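## Task

Bring the small foam block from the shelving at the far end of the aisle over to the desk and leave it there. Whatever stood upright on the floor must still be upright at the end, the robot must not topple or finish leaning, and the block must stay on the desk without the robot holding it.

## Robot and tools

ROBOT. A simulated Hello Robot Stretch 4, about 1.6 m tall: an omni-wheel base (rim within 0.23 m of its centre), a lift on a mast, one arm that telescopes forward, a three-joint wrist and a two-finger gripper. There is one arm only, so every joint target goes in a single "joints" object. Loose objects may occasionally get nudged by the scene itself.

FRAMES. Base frame: origin on the floor under the base centre, x forward, y left, z up. hand_pose is reported in it (a point between the open fingertips; with wrist joints at zero its axes match the base frame), and may be slightly off. The odometry frame is where the base frame was at the scene's start.

execute_actions. Argument "actions": a list holding exactly one action, or empty to just read state and images. Argument "cameras": a list of head_camera, head_left_camera, head_right_camera, wrist_camera or "all"; omitted or null means all, [] means none. An action may contain:
- "base" with exactly one key, each a relative move from where the base last reported itself: translate_m (metres, forward positive, -2 to 2), strafe_m (metres sideways, left positive, -2 to 2), rotate_rad (radians on the spot, counter-clockwise/left positive, -3.2 to 3.2).
- "joints": absolute targets by name, not offsets: lift_m 0 to 1.2 m; arm_m 0 to 0.55 m extension; wrist_yaw_rad -1.134 to 4.276 (0 points forward, positive turns left, 3.14 folded back, above 3.4 the arm may block it); wrist_pitch_rad -1.117 to 4.259 (0 level, 1.57 pointing down); wrist_roll_rad -1.117 to 4.259 (0 puts fingers level with each other, positive rolls clockwise seen from behind); gripper_m -0.038 to 0.141 m fingertip gap (negative means fingers press together). Done tolerances: ±0.004 for lift, arm and gripper, ±0.02 for yaw and roll, ±0.05 for pitch. Joint targets outside range are clipped and reported; other bad values or unknown keys reject the whole call.
- "pace": "slow", "default", "fast" or "max" (base up to 0.1/0.3/0.4/0.6 m/s and 1/2/3/4 rad/s; slower when the lift is above 0.2 m, down to 0.3 m/s and 1 rad/s at 1.2 m).
- "contact_limits": {"arm_m": value} from 0 (gentlest) to 0.75 (firmest), default 0.5; the arm halts on contact beyond it.
- or, alone, {"end_of_arm": "enable_torque"} to revive wrist or gripper motors that shut off.
Motions in one action start together; an action lasts at most 15 s. A base or joint you omit may keep pushing toward an earlier target unseen. If any result reports a stop, later motion, wait and finished_scene calls in the same reply are skipped.

wait: {"seconds": 0 to 10}; commands nothing and returns the same state and images.
zoom_image: {"camera": name, "region": [x0, y0, x1, y1]} in pixels from the top-left of that camera's latest full image, at most 504 by 504.
read_manual: returns only licence texts; it does not help driving.
finished_scene: {"scene": number of the current scene}; final, reports success and gives the next task.

Suggested order: at the start unfold the wrist by sending lift_m 0.4 together with wrist_yaw_rad 0; drive down the aisle using cameras and lidar; align, set lift height and wrist, open the gripper, extend the arm gently, close, lift, retract the arm before driving; go to the desk, set the item down, open, withdraw, then end the scene.

RESULT LINES. base_status and joint_status: "done" (for the base, wheels turned the commanded amount even if slipping), "off_target" (stopped short, may still push), "contact_stop_at_<key>" (met something; that part holds or goes slack), "limit_stop_at_<name>", "time_out", "torque_fault". on_its_own lists things the call did not command; "held at" is the held target, not the position. lidar_m: 12 distances in metres, 30-degree sectors, 1st straight ahead then counter-clockwise (4th left, 7th behind, 10th right); "-" is nothing seen or nearer than 0.25 m; sees from about 0.15 m up, misses glass and thin legs. wrist_depth_mm: 7x7 grid of depths in mm (100 to 2000) from top left. base_odometry counts wheel turns only; heading -3.142 to 3.142, left positive. If turned_by_wheels and turned_by_imu differ by more than about 0.1 rad, a collision or slip happened. base_tilt in degrees, forward and right positive, with a fixed bias up to about 1.5. motor_effort: percent of max, bracket is the peak; wheel efforts positive means turning right; an out-of-range rest effort suggests load or pushing.

GRIPPING. Command a gap narrower than the object; lower squeezes harder and pulls it inward. The gripper reading and "done" do not prove a hold; look for a clear gripper_m effort change or check the wrist camera. Fingertips pressed on a surface can jam; raise the lift.

AVOID. limit_stop_at_own_body, especially with pitch below -0.2 and roll below -0.4 or above 4. Tilt over 6 degrees gives limit_stop_at_tilt and slackens lift, arm and wheels. Do not turn or drive with over 1 kg held and arm_m above 0.2, especially fast; avoid strong steady pushes or pulls, worse with a high gripper or high contact limit. Pressing the gripper into things can cause a torque_fault. Drops, slips, slams, hard hits, knocking floor items over, and leaving the object held all count against you. The robot keeps its last command while you think.

Each tool is called after ">>>" as name(argument=value, ...), one argument or row to a line, values as JSON.

## Session

I'll start by looking at the current state and camera images.

>>> execute_actions(
  actions=[],
)

Scene clock: 0.00 s.
base_odometry: x=+0.000 y=+0.000 heading=+0.000 (m, m, rad; odometry frame)
turned_by_wheels: +0.000 (rad since the last result)
turned_by_imu: +0.000 (rad since the last result)
base_tilt: forward=-0.5 right=+0.1 (deg)
lidar_m: 1.04 1.09 1.52 1.32 0.86 1.15 2.59 0.98 1.02 1.23 1.65 1.13
base_status: not commanded
joint_positions: lift_m=+0.230 arm_m=+0.002 wrist_yaw_rad=+3.212 wrist_pitch_rad=+0.006 wrist_roll_rad=+0.007 gripper_m=+0.057
joint_status: not commanded
motor_effort: lift_m=+21 arm_m=-1 wrist_yaw_rad=-2 wrist_pitch_rad=-6 wrist_roll_rad=-1 gripper_m=-1 wheel_0=+1 wheel_1=+0 wheel_2=+0 (%)
hand_pose: x=-0.1206 y=+0.0670 z=+0.4066 quat_wxyz=(-0.035, -0.003, +0.003, +0.999) (m; base frame)
wrist_depth_mm: - - 133 - - - - / - 107 134 - - - - / - 114 136 - - - 1576 / 140 138 - - - - - / 218 - 1921 - - - 1983 / 220 1160 1078 1205 206 1397 1430 / 222 854 976 - 946 904 991
pictures: head_camera, head_left_camera, head_right_camera, wrist_camera
Images, in order (width x height): head_camera 420x560, head_left_camera 420x672, head_right_camera 420x672, wrist_camera 616x392.

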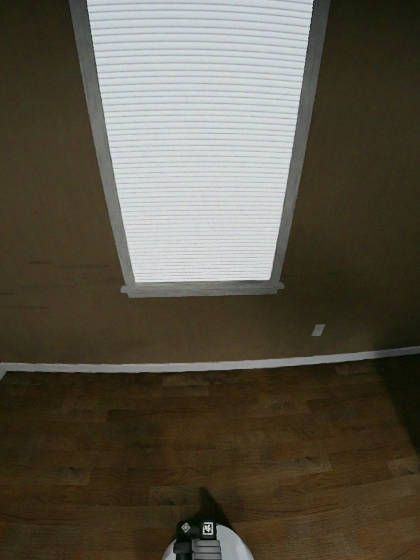

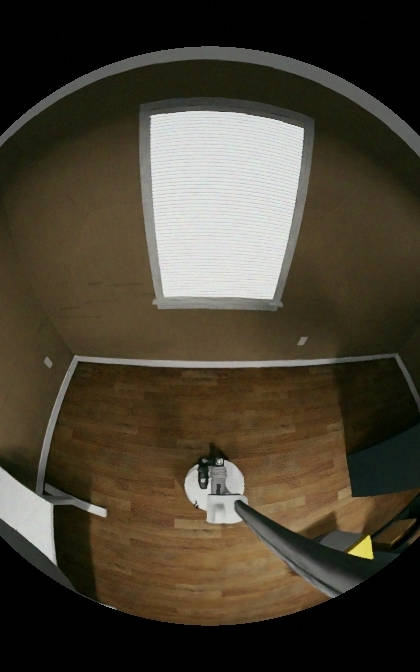

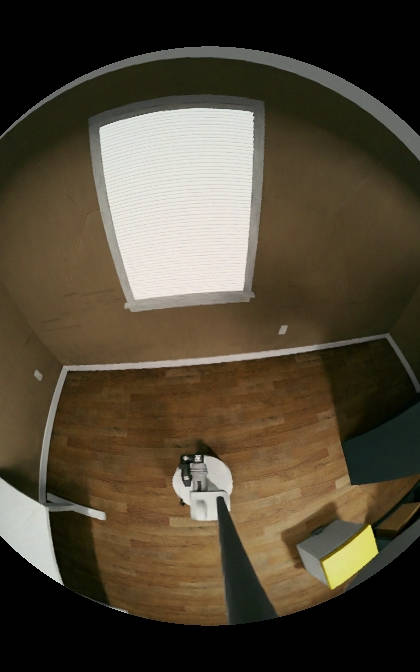

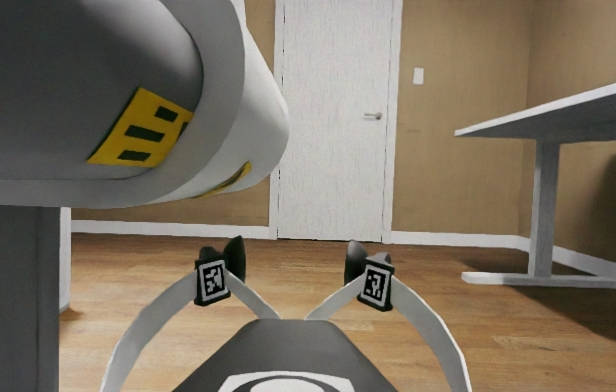

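>>> execute_actions(
  actions=[
    {"base": {"rotate_rad": -2.0}},
  ],
)

Scene clock: 3.23 s.
base_odometry: x=+0.000 y=+0.000 heading=-1.999 (m, m, rad; odometry frame)
turned_by_wheels: -1.999 (rad since the last result)
turned_by_imu: -2.029 (rad since the last result)
base_tilt: forward=-0.4 right=+0.1 (deg)
lidar_m: 1.10 1.22 1.52 1.12 1.05 1.15 1.66 0.88 0.86 1.21 2.57 0.99
base_status: done
joint_positions: lift_m=+0.230 arm_m=+0.002 wrist_yaw_rad=+3.212 wrist_pitch_rad=+0.006 wrist_roll_rad=+0.007 gripper_m=+0.057
joint_status: not commanded
motor_effort: lift_m=+21(21) arm_m=-1(1) wrist_yaw_rad=+0(2) wrist_pitch_rad=-7(6) wrist_roll_rad=-1(1) gripper_m=-3(1) wheel_0=+4(8) wheel_1=+1(13) wheel_2=+4(13) (%)
hand_pose: x=-0.1206 y=+0.0670 z=+0.4066 quat_wxyz=(-0.035, -0.003, +0.003, +0.999) (m; base frame)
wrist_depth_mm: - - 133 1863 1808 1308 1060 / - 107 134 1863 1808 1336 1042 / - 114 136 1921 1708 1308 1060 / 140 138 1708 1921 1708 1281 1042 / 218 1618 1661 1921 1661 1308 1042 / 220 1160 1098 1205 206 1255 1042 / 222 854 976 - 946 904 976
pictures: head_camera, head_left_camera, head_right_camera, wrist_camera
Images, in order (width x height): head_camera 420x560, head_left_camera 420x672, head_right_camera 420x672, wrist_camera 616x392.

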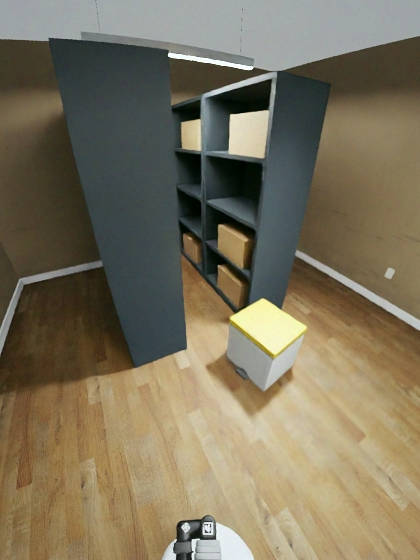

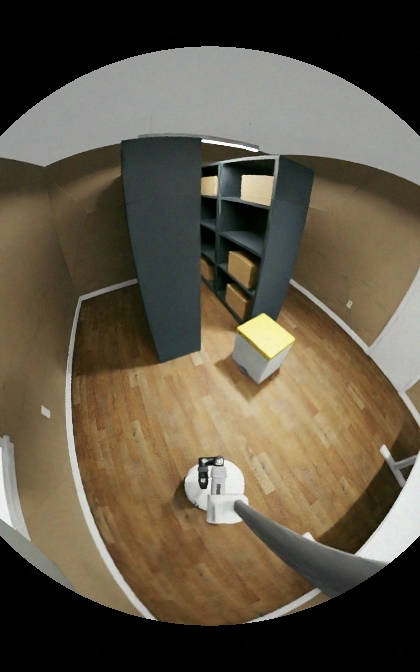

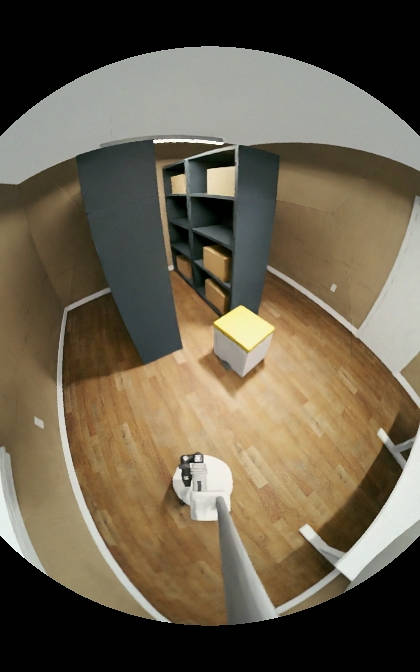

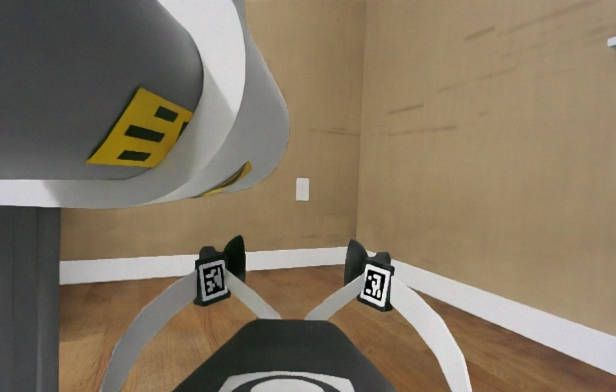

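>>> zoom_image(
  camera="head_camera",
  region=[160, 220, 340, 420],
)

>>> execute_actions(
  actions=[
    {"base": {"rotate_rad": 0.43}},
  ],
  cameras=[],
)

>>> execute_actions(
  actions=[
    {"base": {"strafe_m": -0.45}, "pace": "fast"},
  ],
  cameras=["head_camera", "head_right_camera"],
)

Region (160, 220, 340, 420) of head_camera's 420x560 image, scaled by 2.520, with more detail than that image has; it fills the left 454 columns of this view, and the rest is white.

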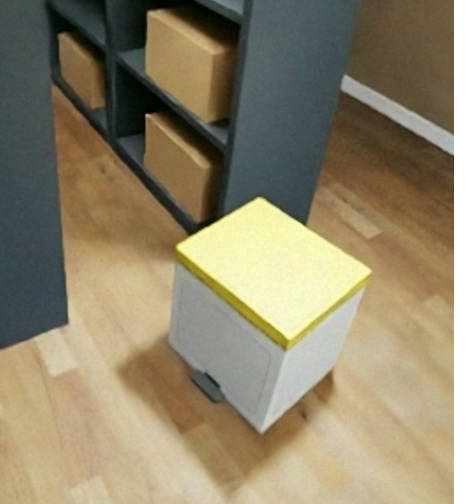

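Scene clock: 18.23 s.
base_odometry: x=+0.000 y=+0.000 heading=-1.570 (m, m, rad; odometry frame)
turned_by_wheels: +0.429 (rad since the last result)
turned_by_imu: +0.435 (rad since the last result)
base_tilt: forward=-0.4 right=+0.2 (deg)
lidar_m: 1.22 1.65 1.13 1.06 1.10 1.54 1.33 0.87 1.11 2.58 0.96 1.02
base_status: done
joint_positions: lift_m=+0.230 arm_m=+0.002 wrist_yaw_rad=+3.212 wrist_pitch_rad=+0.006 wrist_roll_rad=+0.007 gripper_m=+0.057
joint_status: not commanded
motor_effort: lift_m=+21(21) arm_m=+0(1) wrist_yaw_rad=-2(3) wrist_pitch_rad=-7(7) wrist_roll_rad=-1(0) gripper_m=+2(3) wheel_0=-6(12) wheel_1=-3(8) wheel_2=-5(12) (%)
hand_pose: x=-0.1206 y=+0.0670 z=+0.4066 quat_wxyz=(-0.035, -0.003, +0.003, +0.999) (m; base frame)
wrist_depth_mm: - - 133 1661 1708 1708 1537 / - 107 134 1708 1661 1708 1499 / - 114 136 1756 1708 1708 1499 / 140 138 1756 1708 1756 1756 1499 / 219 1756 1708 1756 1756 1756 1464 / 220 1160 1098 1229 206 1397 1336 / 223 854 976 - 960 917 991
pictures: none
No camera images: the call's "cameras" was empty. Leave "cameras" out to get every camera's image.

Scene clock: 20.50 s.
base_odometry: x=-0.450 y=+0.000 heading=-1.570 (m, m, rad; odometry frame)
turned_by_wheels: +0.000 (rad since the last result)
turned_by_imu: +0.000 (rad since the last result)
base_tilt: forward=-0.5 right=+0.1 (deg)
lidar_m: 0.95 1.30 1.61 1.52 1.55 1.67 0.78 0.81 1.05 2.12 2.22 0.72
base_status: done
joint_positions: lift_m=+0.230 arm_m=+0.002 wrist_yaw_rad=+3.212 wrist_pitch_rad=+0.006 wrist_roll_rad=+0.007 gripper_m=+0.057
joint_status: not commanded
motor_effort: lift_m=+21(21) arm_m=-1(1) wrist_yaw_rad=-2(2) wrist_pitch_rad=-6(7) wrist_roll_rad=+0(1) gripper_m=+1(3) wheel_0=+2(14) wheel_1=+0(18) wheel_2=+0(3) (%)
hand_pose: x=-0.1206 y=+0.0670 z=+0.4066 quat_wxyz=(-0.035, -0.003, +0.003, +0.999) (m; base frame)
wrist_depth_mm: - - 133 1661 1661 1661 1661 / - 107 134 1025 1708 1661 1708 / - 114 136 1255 1708 1708 1661 / 140 138 1756 1708 1708 1708 1708 / 219 1708 1756 1708 1708 1708 1708 / 221 1160 1098 1138 206 1397 1464 / 223 854 976 - 960 904 976
pictures: head_camera, head_right_camera
Images, in order (width x height): head_camera 420x560, head_right_camera 420x672.

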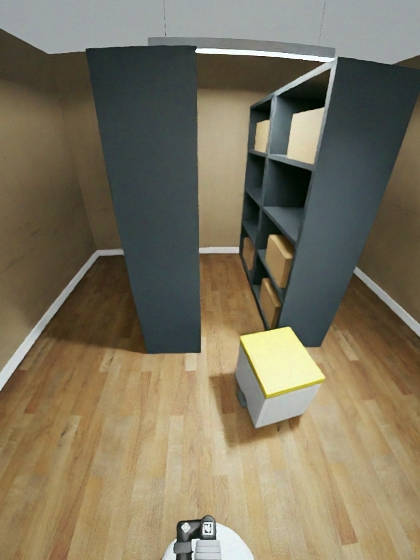

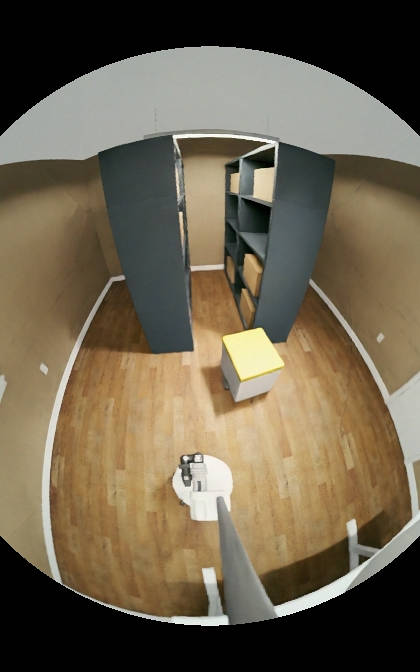

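>>> zoom_image(
  camera="head_camera",
  region=[180, 300, 340, 450],
)

>>> zoom_image(
  camera="head_camera",
  region=[180, 60, 340, 330],
)

Region (180, 300, 340, 450) of head_camera's 420x560 image, scaled by 3.150, with more detail than that image has; it fills the top 472 rows of this view, and the rest is white.

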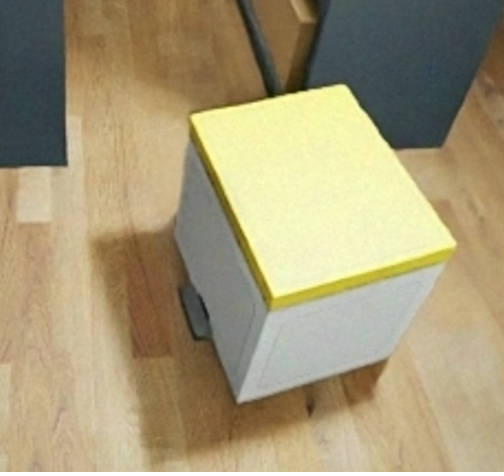

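Region (180, 60, 340, 330) of head_camera's 420x560 image, scaled by 1.867, with more detail than that image has; it fills the left 299 columns of this view, and the rest is white.

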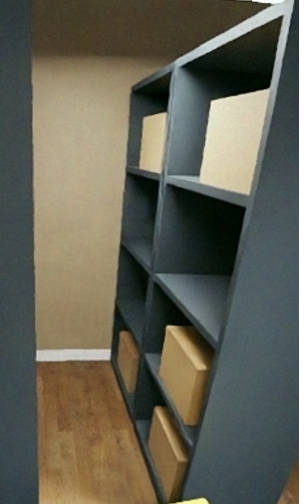

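>>> execute_actions(
  actions=[
    {"base": {"rotate_rad": 0.14}},
  ],
  cameras=[],
)

>>> execute_actions(
  actions=[
    {"base": {"translate_m": 0.82}, "pace": "fast"},
  ],
  cameras=["head_camera", "head_right_camera"],
)

Scene clock: 57.53 s.
base_odometry: x=-0.450 y=+0.000 heading=-1.431 (m, m, rad; odometry frame)
turned_by_wheels: +0.139 (rad since the last result)
turned_by_imu: +0.141 (rad since the last result)
base_tilt: forward=-0.4 right=+0.1 (deg)
lidar_m: 1.24 2.06 1.55 1.50 1.67 0.81 0.79 0.85 1.23 2.12 0.90 0.73
base_status: done
joint_positions: lift_m=+0.230 arm_m=+0.002 wrist_yaw_rad=+3.212 wrist_pitch_rad=+0.006 wrist_roll_rad=+0.007 gripper_m=+0.057
joint_status: not commanded
motor_effort: lift_m=+21(21) arm_m=-1(1) wrist_yaw_rad=-1(2) wrist_pitch_rad=-7(7) wrist_roll_rad=-1(0) gripper_m=-4(3) wheel_0=-5(9) wheel_1=-2(10) wheel_2=-4(11) (%)
hand_pose: x=-0.1206 y=+0.0670 z=+0.4066 quat_wxyz=(-0.035, -0.003, +0.003, +0.999) (m; base frame)
wrist_depth_mm: - - 133 1708 1618 1576 1537 / - 107 134 1042 1618 1618 1499 / - 114 136 1229 1661 1618 1576 / 139 138 1756 1708 1708 1618 1537 / 219 1808 1808 1661 1661 1618 1537 / 221 1182 1098 1138 206 1397 1430 / 223 854 960 - 960 917 976
pictures: none
No camera images: the call's "cameras" was empty. Leave "cameras" out to get every camera's image.

Scene clock: 60.87 s.
base_odometry: x=-0.335 y=-0.812 heading=-1.431 (m, m, rad; odometry frame)
turned_by_wheels: +0.000 (rad since the last result)
turned_by_imu: +0.003 (rad since the last result)
base_tilt: forward=-0.5 right=+0.1 (deg)
lidar_m: 0.44 0.50 1.50 1.47 1.55 2.36 1.61 1.74 0.37 0.34 0.38 0.48
base_status: done
joint_positions: lift_m=+0.230 arm_m=+0.002 wrist_yaw_rad=+3.212 wrist_pitch_rad=+0.006 wrist_roll_rad=+0.007 gripper_m=+0.057
joint_status: not commanded
motor_effort: lift_m=+21(21) arm_m=+0(1) wrist_yaw_rad=-1(2) wrist_pitch_rad=-7(7) wrist_roll_rad=-1(1) gripper_m=-3(3) wheel_0=+5(10) wheel_1=+1(9) wheel_2=-1(15) (%)
hand_pose: x=-0.1206 y=+0.0670 z=+0.4066 quat_wxyz=(-0.035, -0.003, +0.003, +0.999) (m; base frame)
wrist_depth_mm: - - 133 - - - - / - 107 134 - - - - / - 114 136 - - - - / 140 138 - - - - - / 219 - 1863 - - - - / 220 1182 1098 1229 206 1397 1430 / 222 854 960 - 946 917 976
pictures: head_camera, head_right_camera
Images, in order (width x height): head_camera 420x560, head_right_camera 420x672.

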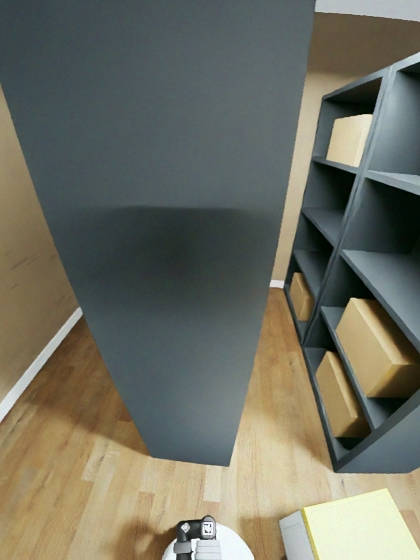

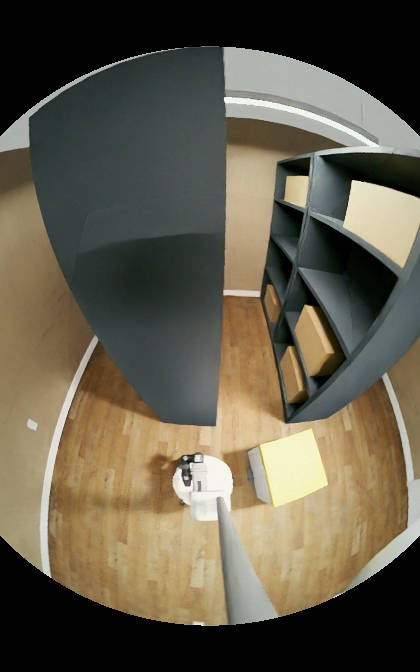

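>>> execute_actions(
  actions=[
    {"base": {"strafe_m": -0.2}, "pace": "slow"},
  ],
  cameras=["head_right_camera"],
)

Scene clock: 65.97 s.
base_odometry: x=-0.533 y=-0.840 heading=-1.430 (m, m, rad; odometry frame)
turned_by_wheels: +0.000 (rad since the last result)
turned_by_imu: +0.000 (rad since the last result)
base_tilt: forward=-0.4 right=+0.2 (deg)
lidar_m: 0.45 0.45 0.71 1.66 1.76 1.68 1.62 1.73 0.25 0.25 0.25 0.76
base_status: done
joint_positions: lift_m=+0.230 arm_m=+0.002 wrist_yaw_rad=+3.212 wrist_pitch_rad=+0.006 wrist_roll_rad=+0.007 gripper_m=+0.057
joint_status: not commanded
motor_effort: lift_m=+21(21) arm_m=-1(1) wrist_yaw_rad=-1(3) wrist_pitch_rad=-7(7) wrist_roll_rad=+0(0) gripper_m=-2(2) wheel_0=+7(10) wheel_1=-6(10) wheel_2=+0(2) (%)
hand_pose: x=-0.1206 y=+0.0670 z=+0.4066 quat_wxyz=(-0.035, -0.003, +0.003, +0.999) (m; base frame)
wrist_depth_mm: - - 133 - - - - / - 107 134 - - - - / - 114 136 - - - - / 140 138 - - - - - / 219 - 1921 - - - - / 221 1160 1098 1205 206 1366 1464 / 223 854 960 - 946 904 976
pictures: head_right_camera
Images, in order (width x height): head_right_camera 420x672.

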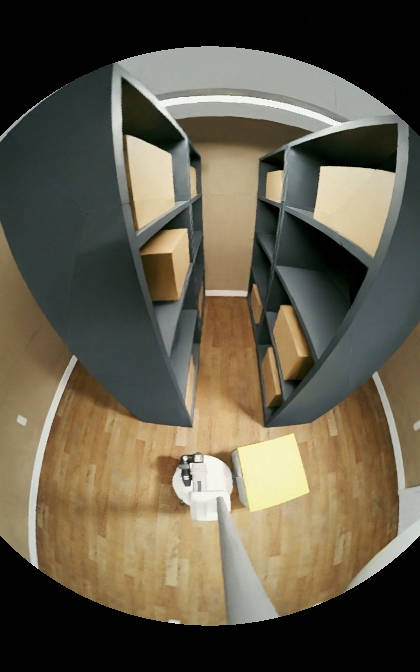

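>>> execute_actions(
  actions=[
    {"base": {"strafe_m": -0.3}, "pace": "slow"},
  ],
  cameras=["head_camera", "head_left_camera", "head_right_camera"],
)

Scene clock: 71.37 s.
base_odometry: x=-0.830 y=-0.882 heading=-1.430 (m, m, rad; odometry frame)
turned_by_wheels: +0.000 (rad since the last result)
turned_by_imu: +0.000 (rad since the last result)
base_tilt: forward=-0.5 right=+0.1 (deg)
lidar_m: 1.17 0.57 0.66 1.97 2.09 1.69 1.65 1.79 0.25 0.25 0.25 0.44
base_status: done
joint_positions: lift_m=+0.230 arm_m=+0.002 wrist_yaw_rad=+3.212 wrist_pitch_rad=+0.006 wrist_roll_rad=+0.007 gripper_m=+0.057
joint_status: not commanded
motor_effort: lift_m=+21(21) arm_m=+0(0) wrist_yaw_rad=-1(1) wrist_pitch_rad=-7(7) wrist_roll_rad=-1(1) gripper_m=-3(2) wheel_0=+7(10) wheel_1=-6(10) wheel_2=+0(1) (%)
hand_pose: x=-0.1206 y=+0.0670 z=+0.4066 quat_wxyz=(-0.035, -0.003, +0.003, +0.999) (m; base frame)
wrist_depth_mm: - - 133 - - - - / - 107 134 - - - - / - 114 136 - - - - / 140 138 - - - - - / 219 - 1921 - - - - / 221 1160 1098 1205 206 1397 1430 / 223 842 960 - 946 917 976
pictures: head_camera, head_left_camera, head_right_camera
Images, in order (width x height): head_camera 420x560, head_left_camera 420x672, head_right_camera 420x672.

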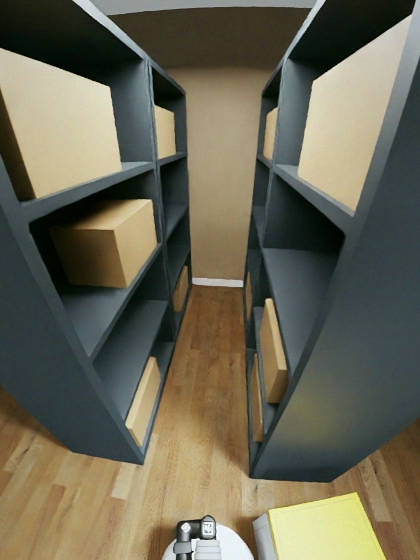

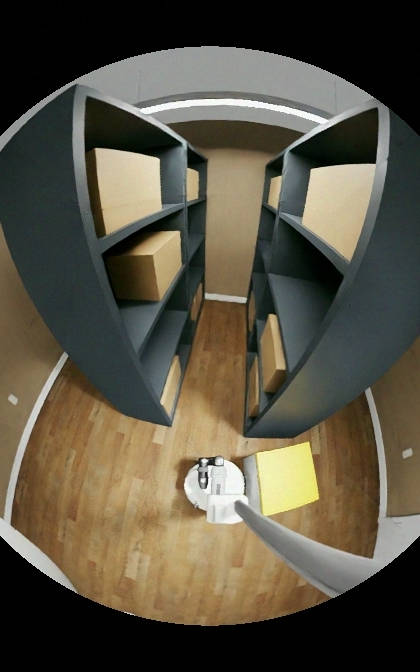

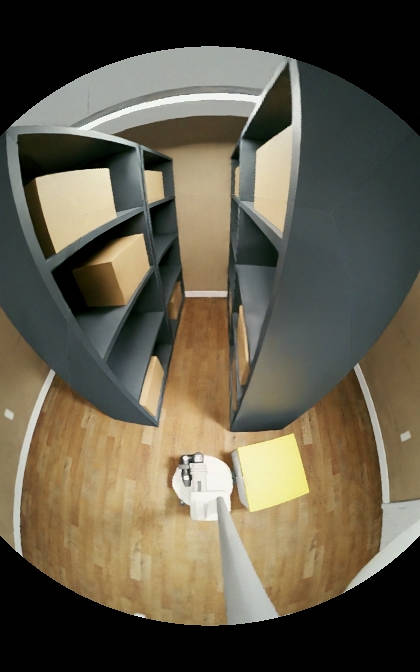

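>>> execute_actions(
  actions=[
    {"base": {"strafe_m": 0.12}},
  ],
  cameras=[],
)

>>> execute_actions(
  actions=[
    {"base": {"rotate_rad": -0.095}},
  ],
  cameras=["head_camera"],
)

Scene clock: 77.10 s.
base_odometry: x=-0.711 y=-0.865 heading=-1.431 (m, m, rad; odometry frame)
turned_by_wheels: +0.000 (rad since the last result)
turned_by_imu: +0.000 (rad since the last result)
base_tilt: forward=-0.4 right=+0.1 (deg)
lidar_m: 0.84 0.51 0.66 1.83 1.95 1.69 1.64 1.76 0.35 0.33 0.35 0.53
base_status: done
joint_positions: lift_m=+0.230 arm_m=+0.002 wrist_yaw_rad=+3.212 wrist_pitch_rad=+0.006 wrist_roll_rad=+0.007 gripper_m=+0.057
joint_status: not commanded
motor_effort: lift_m=+21(21) arm_m=+0(1) wrist_yaw_rad=-2(1) wrist_pitch_rad=-6(6) wrist_roll_rad=+0(1) gripper_m=+1(4) wheel_0=-5(13) wheel_1=+2(10) wheel_2=+0(1) (%)
hand_pose: x=-0.1206 y=+0.0670 z=+0.4066 quat_wxyz=(-0.035, -0.003, +0.003, +0.999) (m; base frame)
wrist_depth_mm: - - 133 - - - - / - 107 134 - - - - / - 114 136 - - - - / 140 138 - - - - - / 218 - 1921 - - - - / 220 1160 1098 1205 206 1397 1464 / 223 866 960 - 960 917 976
pictures: none
No camera images: the call's "cameras" was empty. Leave "cameras" out to get every camera's image.

Scene clock: 77.83 s.
base_odometry: x=-0.711 y=-0.865 heading=-1.524 (m, m, rad; odometry frame)
turned_by_wheels: -0.094 (rad since the last result)
turned_by_imu: -0.095 (rad since the last result)
base_tilt: forward=-0.4 right=+0.1 (deg)
lidar_m: 1.12 0.51 0.62 1.85 1.90 1.72 1.65 1.69 0.38 0.33 0.34 0.51
base_status: done
joint_positions: lift_m=+0.230 arm_m=+0.002 wrist_yaw_rad=+3.212 wrist_pitch_rad=+0.006 wrist_roll_rad=+0.007 gripper_m=+0.057
joint_status: not commanded
motor_effort: lift_m=+21(21) arm_m=-1(0) wrist_yaw_rad=-1(2) wrist_pitch_rad=-6(7) wrist_roll_rad=-1(1) gripper_m=-2(2) wheel_0=+6(10) wheel_1=+1(5) wheel_2=+6(10) (%)
hand_pose: x=-0.1206 y=+0.0670 z=+0.4066 quat_wxyz=(-0.035, -0.003, +0.003, +0.999) (m; base frame)
wrist_depth_mm: - - 133 - - - - / - 107 134 - - - - / - 114 136 - - - - / 140 138 - - - - - / 219 - 1863 - - - - / 221 1160 1098 1229 206 1397 1430 / 223 854 976 - 946 904 991
pictures: head_camera
Images, in order (width x height): head_camera 420x560.

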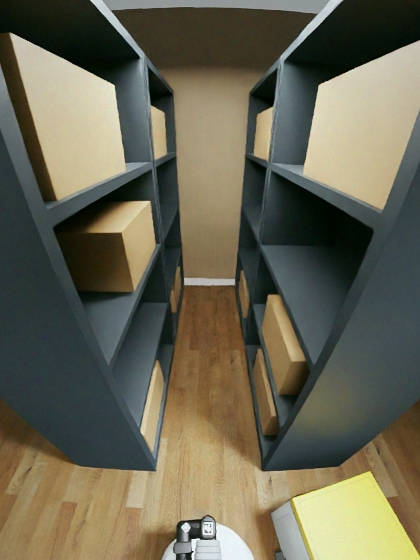

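>>> execute_actions(
  actions=[
    {"base": {"translate_m": 1.15}},
  ],
  cameras=["head_camera", "head_left_camera", "head_right_camera"],
)

Scene clock: 84.20 s.
base_odometry: x=-0.657 y=-2.014 heading=-1.524 (m, m, rad; odometry frame)
turned_by_wheels: +0.000 (rad since the last result)
turned_by_imu: +0.004 (rad since the last result)
base_tilt: forward=-0.4 right=+0.1 (deg)
lidar_m: 1.08 0.40 0.28 0.26 0.28 0.40 3.68 0.44 0.30 0.27 0.30 0.44
base_status: done
joint_positions: lift_m=+0.230 arm_m=+0.002 wrist_yaw_rad=+3.212 wrist_pitch_rad=+0.006 wrist_roll_rad=+0.007 gripper_m=+0.057
joint_status: not commanded
motor_effort: lift_m=+21(21) arm_m=-1(1) wrist_yaw_rad=-2(1) wrist_pitch_rad=-6(8) wrist_roll_rad=-1(1) gripper_m=+0(2) wheel_0=+6(10) wheel_1=+3(12) wheel_2=-3(15) (%)
hand_pose: x=-0.1206 y=+0.0670 z=+0.4066 quat_wxyz=(-0.035, -0.003, +0.003, +0.999) (m; base frame)
wrist_depth_mm: - - 133 - - 750 741 / - 107 134 - - 750 741 / - 114 136 - - 661 389 / 140 138 1281 - - 759 750 / 219 820 1098 - - 654 668 / 221 820 1098 1205 206 535 397 / 223 798 960 - 904 462 364
pictures: head_camera, head_left_camera, head_right_camera
Images, in order (width x height): head_camera 420x560, head_left_camera 420x672, head_right_camera 420x672.

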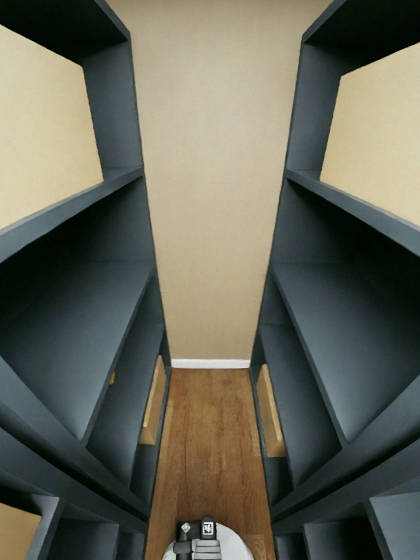

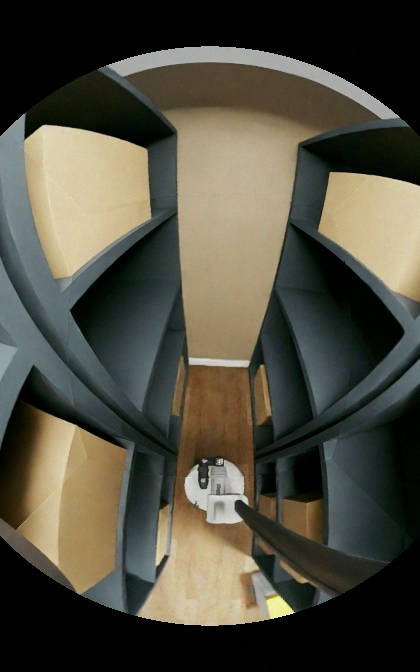

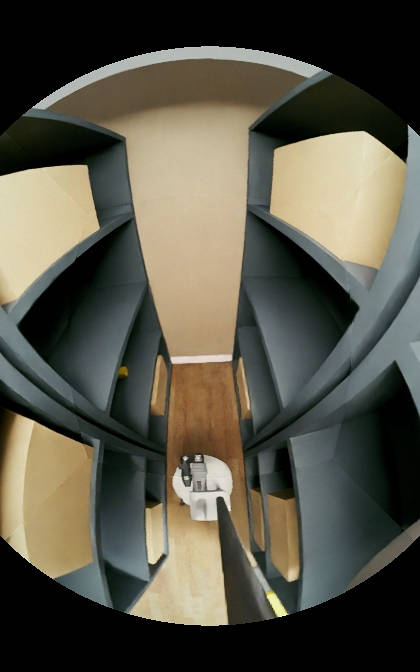

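>>> zoom_image(
  camera="head_right_camera",
  region=[80, 310, 200, 450],
)

>>> zoom_image(
  camera="head_camera",
  region=[60, 300, 200, 480],
)

Region (80, 310, 200, 450) of head_right_camera's 420x672 image, scaled by 3.600, with more detail than that image has; it fills the left 432 columns of this view, and the rest is white.

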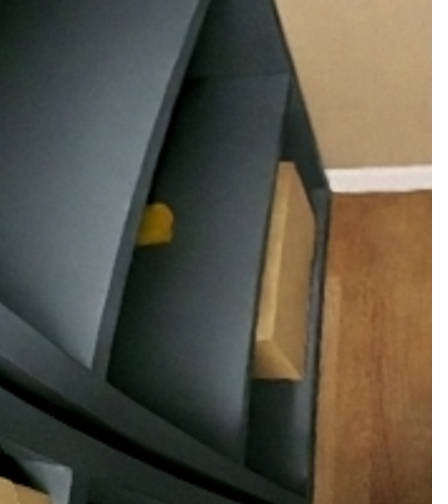

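Region (60, 300, 200, 480) of head_camera's 420x560 image, scaled by 2.800, with more detail than that image has.

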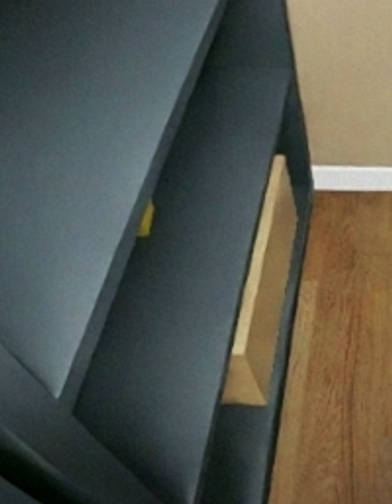

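>>> execute_actions(
  actions=[
    {"base": {"translate_m": 0.59}, "joints": {"lift_m": 0.52}},
  ],
  cameras=["head_camera", "head_left_camera", "head_right_camera"],
)

Scene clock: 97.90 s.
base_odometry: x=-0.630 y=-2.603 heading=-1.524 (m, m, rad; odometry frame)
turned_by_wheels: +0.000 (rad since the last result)
turned_by_imu: +0.002 (rad since the last result)
base_tilt: forward=-0.5 right=+0.1 (deg)
lidar_m: 0.52 0.40 0.27 0.26 0.25 0.39 1.19 0.44 0.28 0.28 0.30 0.45
base_status: done
joint_positions: lift_m=+0.520 arm_m=+0.002 wrist_yaw_rad=+3.212 wrist_pitch_rad=+0.006 wrist_roll_rad=+0.007 gripper_m=+0.057
joint_status: all done
motor_effort: lift_m=+24(27) arm_m=+0(1) wrist_yaw_rad=-3(3) wrist_pitch_rad=-6(6) wrist_roll_rad=-1(1) gripper_m=-4(0) wheel_0=+4(7) wheel_1=+3(7) wheel_2=-4(15) (%)
hand_pose: x=-0.1206 y=+0.0670 z=+0.6964 quat_wxyz=(-0.035, -0.003, +0.003, +0.999) (m; base frame)
wrist_depth_mm: - - 133 - 1336 539 404 / - 107 134 - 1336 634 410 / - 114 136 - 1336 508 413 / 139 138 1182 - 1336 496 415 / 219 820 1078 - 1182 492 415 / 220 741 1118 1921 206 484 418 / 223 842 1229 - 991 427 418
pictures: head_camera, head_left_camera, head_right_camera
Images, in order (width x height): head_camera 420x560, head_left_camera 420x672, head_right_camera 420x672.

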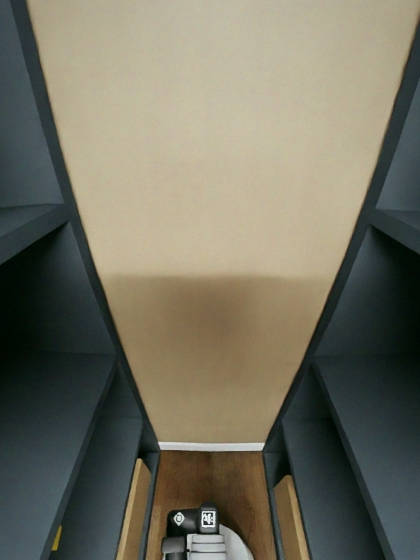

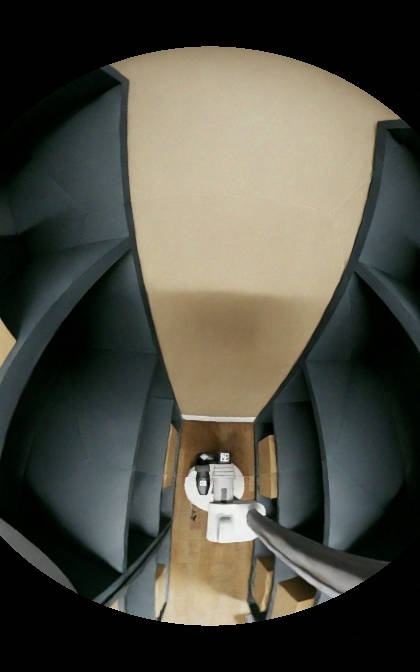

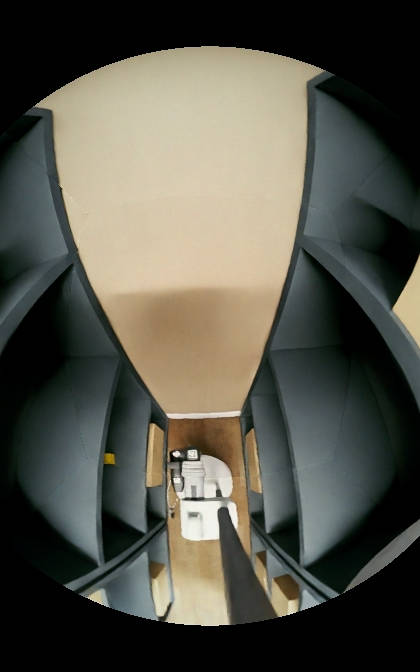

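>>> execute_actions(
  actions=[
    {"base": {"rotate_rad": 1.56}, "joints": {"wrist_yaw_rad": 0.0, "wrist_pitch_rad": 0.35, "lift_m": 0.54}},
  ],
)

Scene clock: 105.17 s.
base_odometry: x=-0.630 y=-2.603 heading=+0.035 (m, m, rad; odometry frame)
turned_by_wheels: +1.559 (rad since the last result)
turned_by_imu: +1.582 (rad since the last result)
base_tilt: forward=-0.5 right=+0.1 (deg)
lidar_m: 0.26 0.27 0.41 1.08 0.45 0.32 0.29 0.32 0.43 0.52 0.39 0.26
base_status: done
joint_positions: lift_m=+0.540 arm_m=+0.002 wrist_yaw_rad=+0.000 wrist_pitch_rad=+0.352 wrist_roll_rad=+0.007 gripper_m=+0.057
joint_status: all done
motor_effort: lift_m=+24(27) arm_m=-1(1) wrist_yaw_rad=-4(13) wrist_pitch_rad=-5(7) wrist_roll_rad=-1(1) gripper_m=-4(0) wheel_0=-6(11) wheel_1=-3(9) wheel_2=-4(12) (%)
hand_pose: x=+0.4442 y=-0.0873 z=+0.6186 quat_wxyz=(+0.985, +0.003, +0.175, +0.000) (m; base frame)
wrist_depth_mm: 452 452 452 452 455 455 455 / 473 477 480 480 480 484 484 / 508 504 504 508 508 512 512 / 512 521 525 530 530 535 539 / 384 392 377 324 413 421 430 / 309 301 293 281 206 332 338 / 258 252 273 - 272 266 278
pictures: head_camera, head_left_camera, head_right_camera, wrist_camera
Images, in order (width x height): head_camera 420x560, head_left_camera 420x672, head_right_camera 420x672, wrist_camera 616x392.

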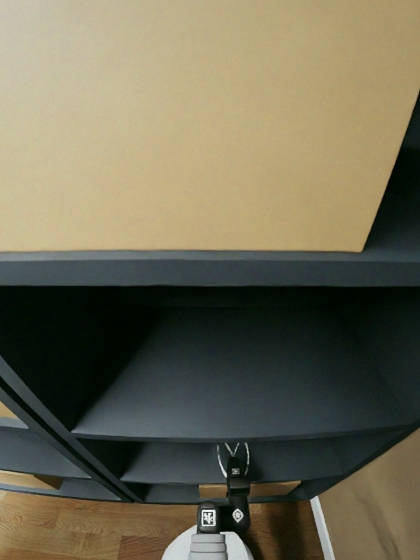

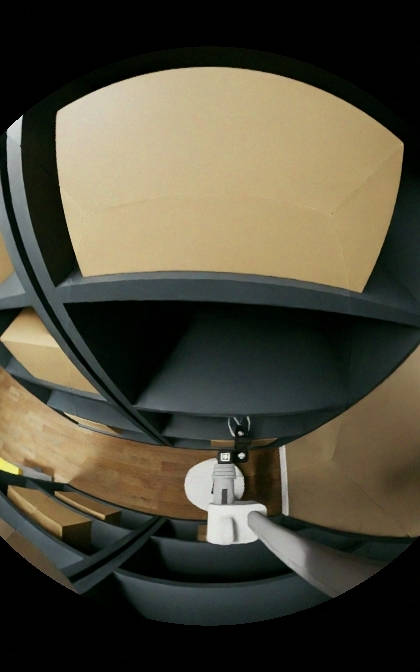

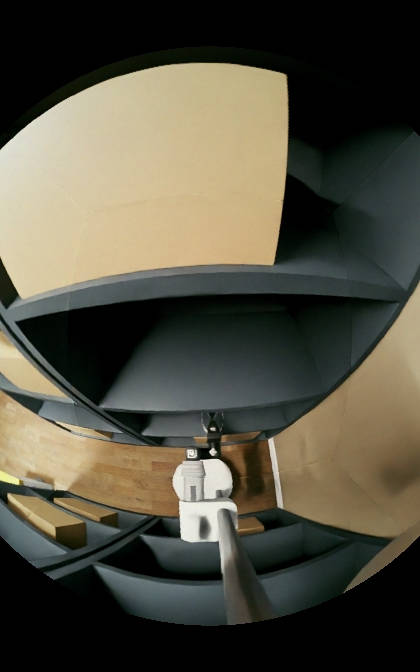

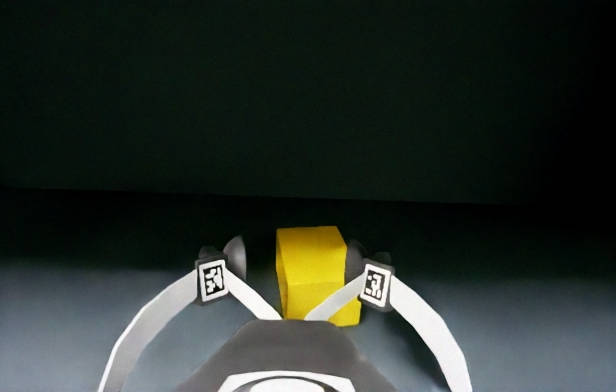

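>>> execute_actions(
  actions=[
    {"base": {"strafe_m": -0.017}, "joints": {"wrist_pitch_rad": 0.45, "lift_m": 0.5, "gripper_m": 0.11}},
  ],
  cameras=["wrist_camera"],
)

Scene clock: 121.50 s.
base_odometry: x=-0.629 y=-2.620 heading=+0.035 (m, m, rad; odometry frame)
turned_by_wheels: +0.000 (rad since the last result)
turned_by_imu: +0.000 (rad since the last result)
base_tilt: forward=-0.4 right=+0.1 (deg)
lidar_m: 0.25 0.26 0.36 1.09 0.45 0.29 0.30 0.31 0.42 0.51 0.37 0.26
base_status: done
joint_positions: lift_m=+0.500 arm_m=+0.002 wrist_yaw_rad=+0.000 wrist_pitch_rad=+0.452 wrist_roll_rad=+0.007 gripper_m=+0.110
joint_status: all done
motor_effort: lift_m=+18(26) arm_m=+0(1) wrist_yaw_rad=-2(4) wrist_pitch_rad=-4(7) wrist_roll_rad=-1(1) gripper_m=+0(2) wheel_0=+5(10) wheel_1=-2(11) wheel_2=+0(2) (%)
hand_pose: x=+0.4329 y=-0.0874 z=+0.5526 quat_wxyz=(+0.975, +0.003, +0.224, -0.001) (m; base frame)
wrist_depth_mm: 452 452 452 455 452 455 459 / 484 488 484 484 484 488 488 / 439 452 466 480 492 508 508 / 329 338 342 271 355 364 373 / 262 265 260 274 277 283 289 / 217 212 208 218 213 232 236 / 186 187 195 - 198 196 199
pictures: wrist_camera
Images, in order (width x height): wrist_camera 616x392.

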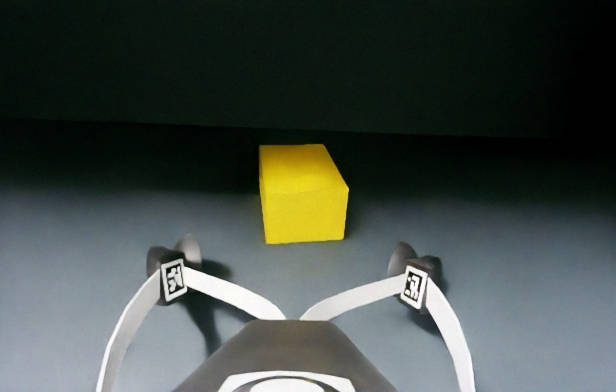

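>>> execute_actions(
  actions=[
    {"joints": {"arm_m": 0.092}},
  ],
  cameras=["wrist_camera"],
)

Scene clock: 132.53 s.
base_odometry: x=-0.629 y=-2.620 heading=+0.035 (m, m, rad; odometry frame)
turned_by_wheels: +0.000 (rad since the last result)
turned_by_imu: +0.000 (rad since the last result)
base_tilt: forward=-0.5 right=+0.1 (deg)
lidar_m: 0.26 0.28 0.38 1.09 0.45 0.29 0.30 0.31 0.43 0.51 0.39 0.26
base_status: not commanded
joint_positions: lift_m=+0.500 arm_m=+0.091 wrist_yaw_rad=+0.000 wrist_pitch_rad=+0.451 wrist_roll_rad=+0.007 gripper_m=+0.110
joint_status: all done
motor_effort: lift_m=+18(18) arm_m=+7(8) wrist_yaw_rad=-1(0) wrist_pitch_rad=-4(4) wrist_roll_rad=-1(0) gripper_m=-2(1) wheel_0=+5(5) wheel_1=-2(2) wheel_2=+0(0) (%)
hand_pose: x=+0.5212 y=-0.0875 z=+0.5526 quat_wxyz=(+0.975, +0.003, +0.224, -0.001) (m; base frame)
wrist_depth_mm: 370 370 373 373 373 375 375 / 399 397 397 399 399 399 402 / 415 421 421 421 430 430 433 / 327 334 340 317 355 364 373 / 262 264 257 200 277 283 287 / 217 211 207 187 213 232 235 / 186 187 195 - 198 196 199
pictures: wrist_camera
Images, in order (width x height): wrist_camera 616x392.

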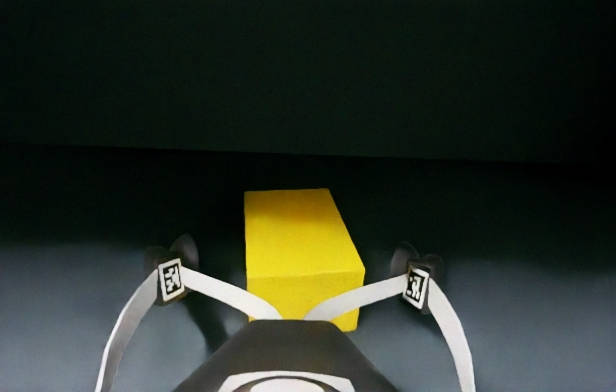

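>>> execute_actions(
  actions=[
    {"joints": {"gripper_m": 0.025}},
  ],
  cameras=["wrist_camera"],
)

Scene clock: 136.27 s.
base_odometry: x=-0.629 y=-2.620 heading=+0.035 (m, m, rad; odometry frame)
turned_by_wheels: +0.000 (rad since the last result)
turned_by_imu: +0.000 (rad since the last result)
base_tilt: forward=-0.5 right=+0.1 (deg)
lidar_m: 0.25 0.28 0.40 1.07 0.44 0.31 0.29 0.32 0.42 0.52 0.39 0.27
base_status: not commanded
joint_positions: lift_m=+0.500 arm_m=+0.091 wrist_yaw_rad=+0.000 wrist_pitch_rad=+0.452 wrist_roll_rad=+0.007 gripper_m=+0.025
joint_status: all done
motor_effort: lift_m=+18(18) arm_m=+6(8) wrist_yaw_rad=-2(0) wrist_pitch_rad=-5(5) wrist_roll_rad=-1(1) gripper_m=-10(12) wheel_0=+5(5) wheel_1=-2(2) wheel_2=+0(0) (%)
hand_pose: x=+0.5213 y=-0.0874 z=+0.5525 quat_wxyz=(+0.975, +0.003, +0.224, -0.001) (m; base frame)
wrist_depth_mm: 373 370 373 373 373 375 375 / 399 397 399 399 399 399 402 / 413 421 424 424 424 430 430 / 327 332 338 248 353 362 370 / 260 264 209 193 277 282 285 / 216 205 190 178 190 231 235 / 185 182 194 - 196 191 198
pictures: wrist_camera
Images, in order (width x height): wrist_camera 616x392.

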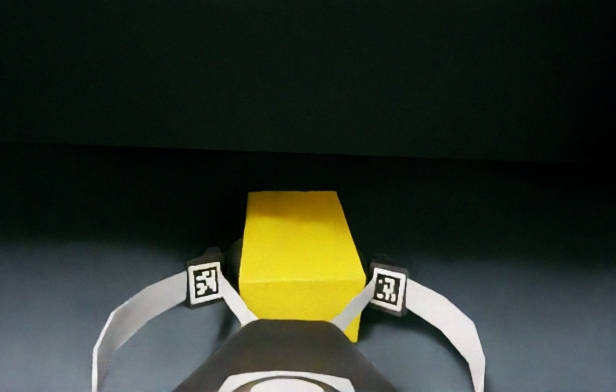

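>>> execute_actions(
  actions=[
    {"base": {"strafe_m": -0.17}, "joints": {"lift_m": 0.58, "arm_m": 0.0}},
  ],
  cameras=["wrist_camera", "head_left_camera"],
)

Scene clock: 147.57 s.
base_odometry: x=-0.623 y=-2.789 heading=+0.036 (m, m, rad; odometry frame)
turned_by_wheels: +0.000 (rad since the last result)
turned_by_imu: +0.000 (rad since the last result)
base_tilt: forward=-0.4 right=+0.1 (deg)
lidar_m: 0.25 0.28 0.39 1.09 0.44 0.32 0.30 0.32 0.35 0.33 0.36 0.28
base_status: done
joint_positions: lift_m=+0.580 arm_m=+0.004 wrist_yaw_rad=+0.000 wrist_pitch_rad=+0.452 wrist_roll_rad=+0.007 gripper_m=+0.025
joint_status: all done
joint sent to its limit — the command would take arm_m past its lower limit, so that joint was sent only as far as its limit.
motor_effort: lift_m=+24(27) arm_m=-6(6) wrist_yaw_rad=-2(2) wrist_pitch_rad=-7(6) wrist_roll_rad=+0(1) gripper_m=-14(12) wheel_0=+5(12) wheel_1=-1(10) wheel_2=+0(1) (%)
hand_pose: x=+0.4339 y=-0.0874 z=+0.6319 quat_wxyz=(+0.975, +0.003, +0.224, -0.001) (m; base frame)
wrist_depth_mm: 452 452 455 452 455 452 351 / 484 484 484 484 484 473 347 / 521 517 517 521 525 484 343 / 484 492 500 248 521 477 343 / 384 392 209 193 410 413 340 / 320 301 189 178 190 342 324 / 274 270 289 - 290 282 293
pictures: head_left_camera, wrist_camera
Images, in order (width x height): head_left_camera 420x672, wrist_camera 616x392.

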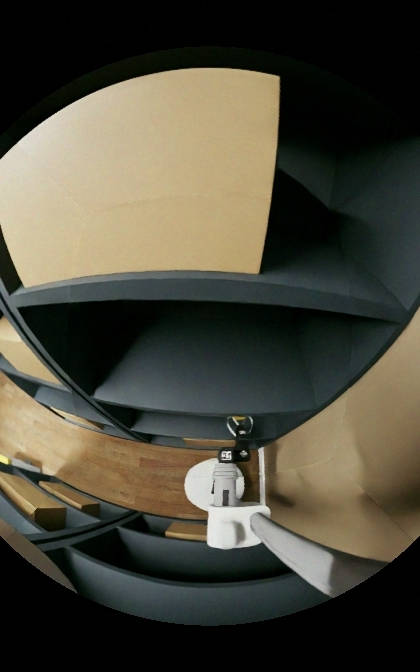

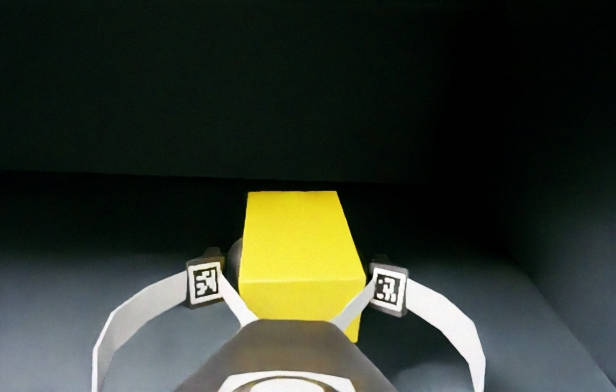

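>>> execute_actions(
  actions=[
    {"base": {"rotate_rad": 1.531}},
  ],
  cameras=["head_camera", "wrist_camera"],
)

Scene clock: 151.87 s.
base_odometry: x=-0.623 y=-2.789 heading=+1.565 (m, m, rad; odometry frame)
turned_by_wheels: +1.530 (rad since the last result)
turned_by_imu: +1.552 (rad since the last result)
base_tilt: forward=-0.4 right=+0.1 (deg)
lidar_m: 0.94 0.44 0.30 0.27 0.30 0.37 0.35 0.35 0.27 0.25 0.26 0.38
base_status: done
joint_positions: lift_m=+0.580 arm_m=+0.004 wrist_yaw_rad=+0.000 wrist_pitch_rad=+0.452 wrist_roll_rad=+0.007 gripper_m=+0.025
joint_status: not commanded
motor_effort: lift_m=+23(24) arm_m=-7(7) wrist_yaw_rad=-2(1) wrist_pitch_rad=-7(6) wrist_roll_rad=+0(0) gripper_m=-12(13) wheel_0=-7(11) wheel_1=-5(11) wheel_2=-7(14) (%)
hand_pose: x=+0.4339 y=-0.0874 z=+0.6319 quat_wxyz=(+0.975, +0.003, +0.224, -0.001) (m; base frame)
wrist_depth_mm: 683 1098 - - 1118 1098 263 / 683 1118 - - 1160 359 274 / 691 1229 - - 788 364 293 / 831 1078 1576 248 866 357 317 / 759 1078 210 193 891 355 345 / 820 878 189 178 190 353 347 / 788 854 904 - 668 399 293
pictures: head_camera, wrist_camera
Images, in order (width x height): head_camera 420x560, wrist_camera 616x392.

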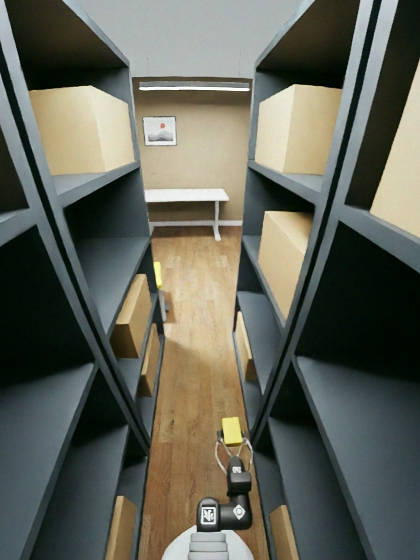

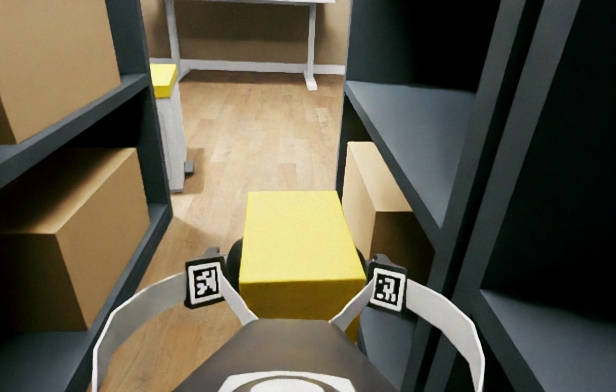

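>>> zoom_image(
  camera="head_camera",
  region=[130, 170, 290, 370],
)

Region (130, 170, 290, 370) of head_camera's 420x560 image, scaled by 2.520, with more detail than that image has; it fills the left 403 columns of this view, and the rest is white.

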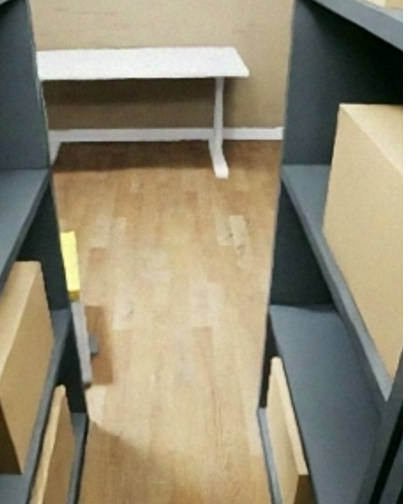

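>>> execute_actions(
  actions=[
    {"base": {"rotate_rad": 0.058}},
  ],
  cameras=["head_camera"],
)

Scene clock: 158.67 s.
base_odometry: x=-0.623 y=-2.790 heading=+1.622 (m, m, rad; odometry frame)
turned_by_wheels: +0.057 (rad since the last result)
turned_by_imu: +0.058 (rad since the last result)
base_tilt: forward=-0.4 right=+0.1 (deg)
lidar_m: 1.17 0.42 0.30 0.29 0.30 0.38 0.34 0.37 0.28 0.26 0.28 0.41
base_status: done
joint_positions: lift_m=+0.580 arm_m=+0.004 wrist_yaw_rad=+0.000 wrist_pitch_rad=+0.452 wrist_roll_rad=+0.007 gripper_m=+0.025
joint_status: not commanded
motor_effort: lift_m=+23(23) arm_m=-7(7) wrist_yaw_rad=-2(2) wrist_pitch_rad=-6(6) wrist_roll_rad=+0(0) gripper_m=-13(12) wheel_0=-6(9) wheel_1=-3(9) wheel_2=-6(12) (%)
hand_pose: x=+0.4339 y=-0.0874 z=+0.6319 quat_wxyz=(+0.975, +0.003, +0.224, -0.001) (m; base frame)
wrist_depth_mm: 603 904 - - 1098 1098 307 / 615 904 - - 1160 1138 315 / 627 1078 1863 - 1098 691 301 / 798 960 1499 249 976 488 306 / 768 946 210 193 878 418 327 / 842 831 189 178 190 384 342 / 778 842 904 - 831 399 306
pictures: head_camera
Images, in order (width x height): head_camera 420x560.

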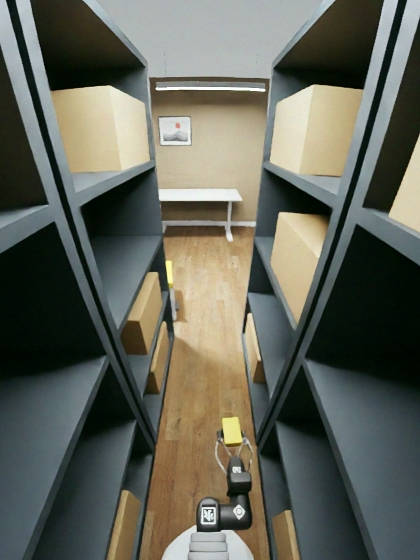

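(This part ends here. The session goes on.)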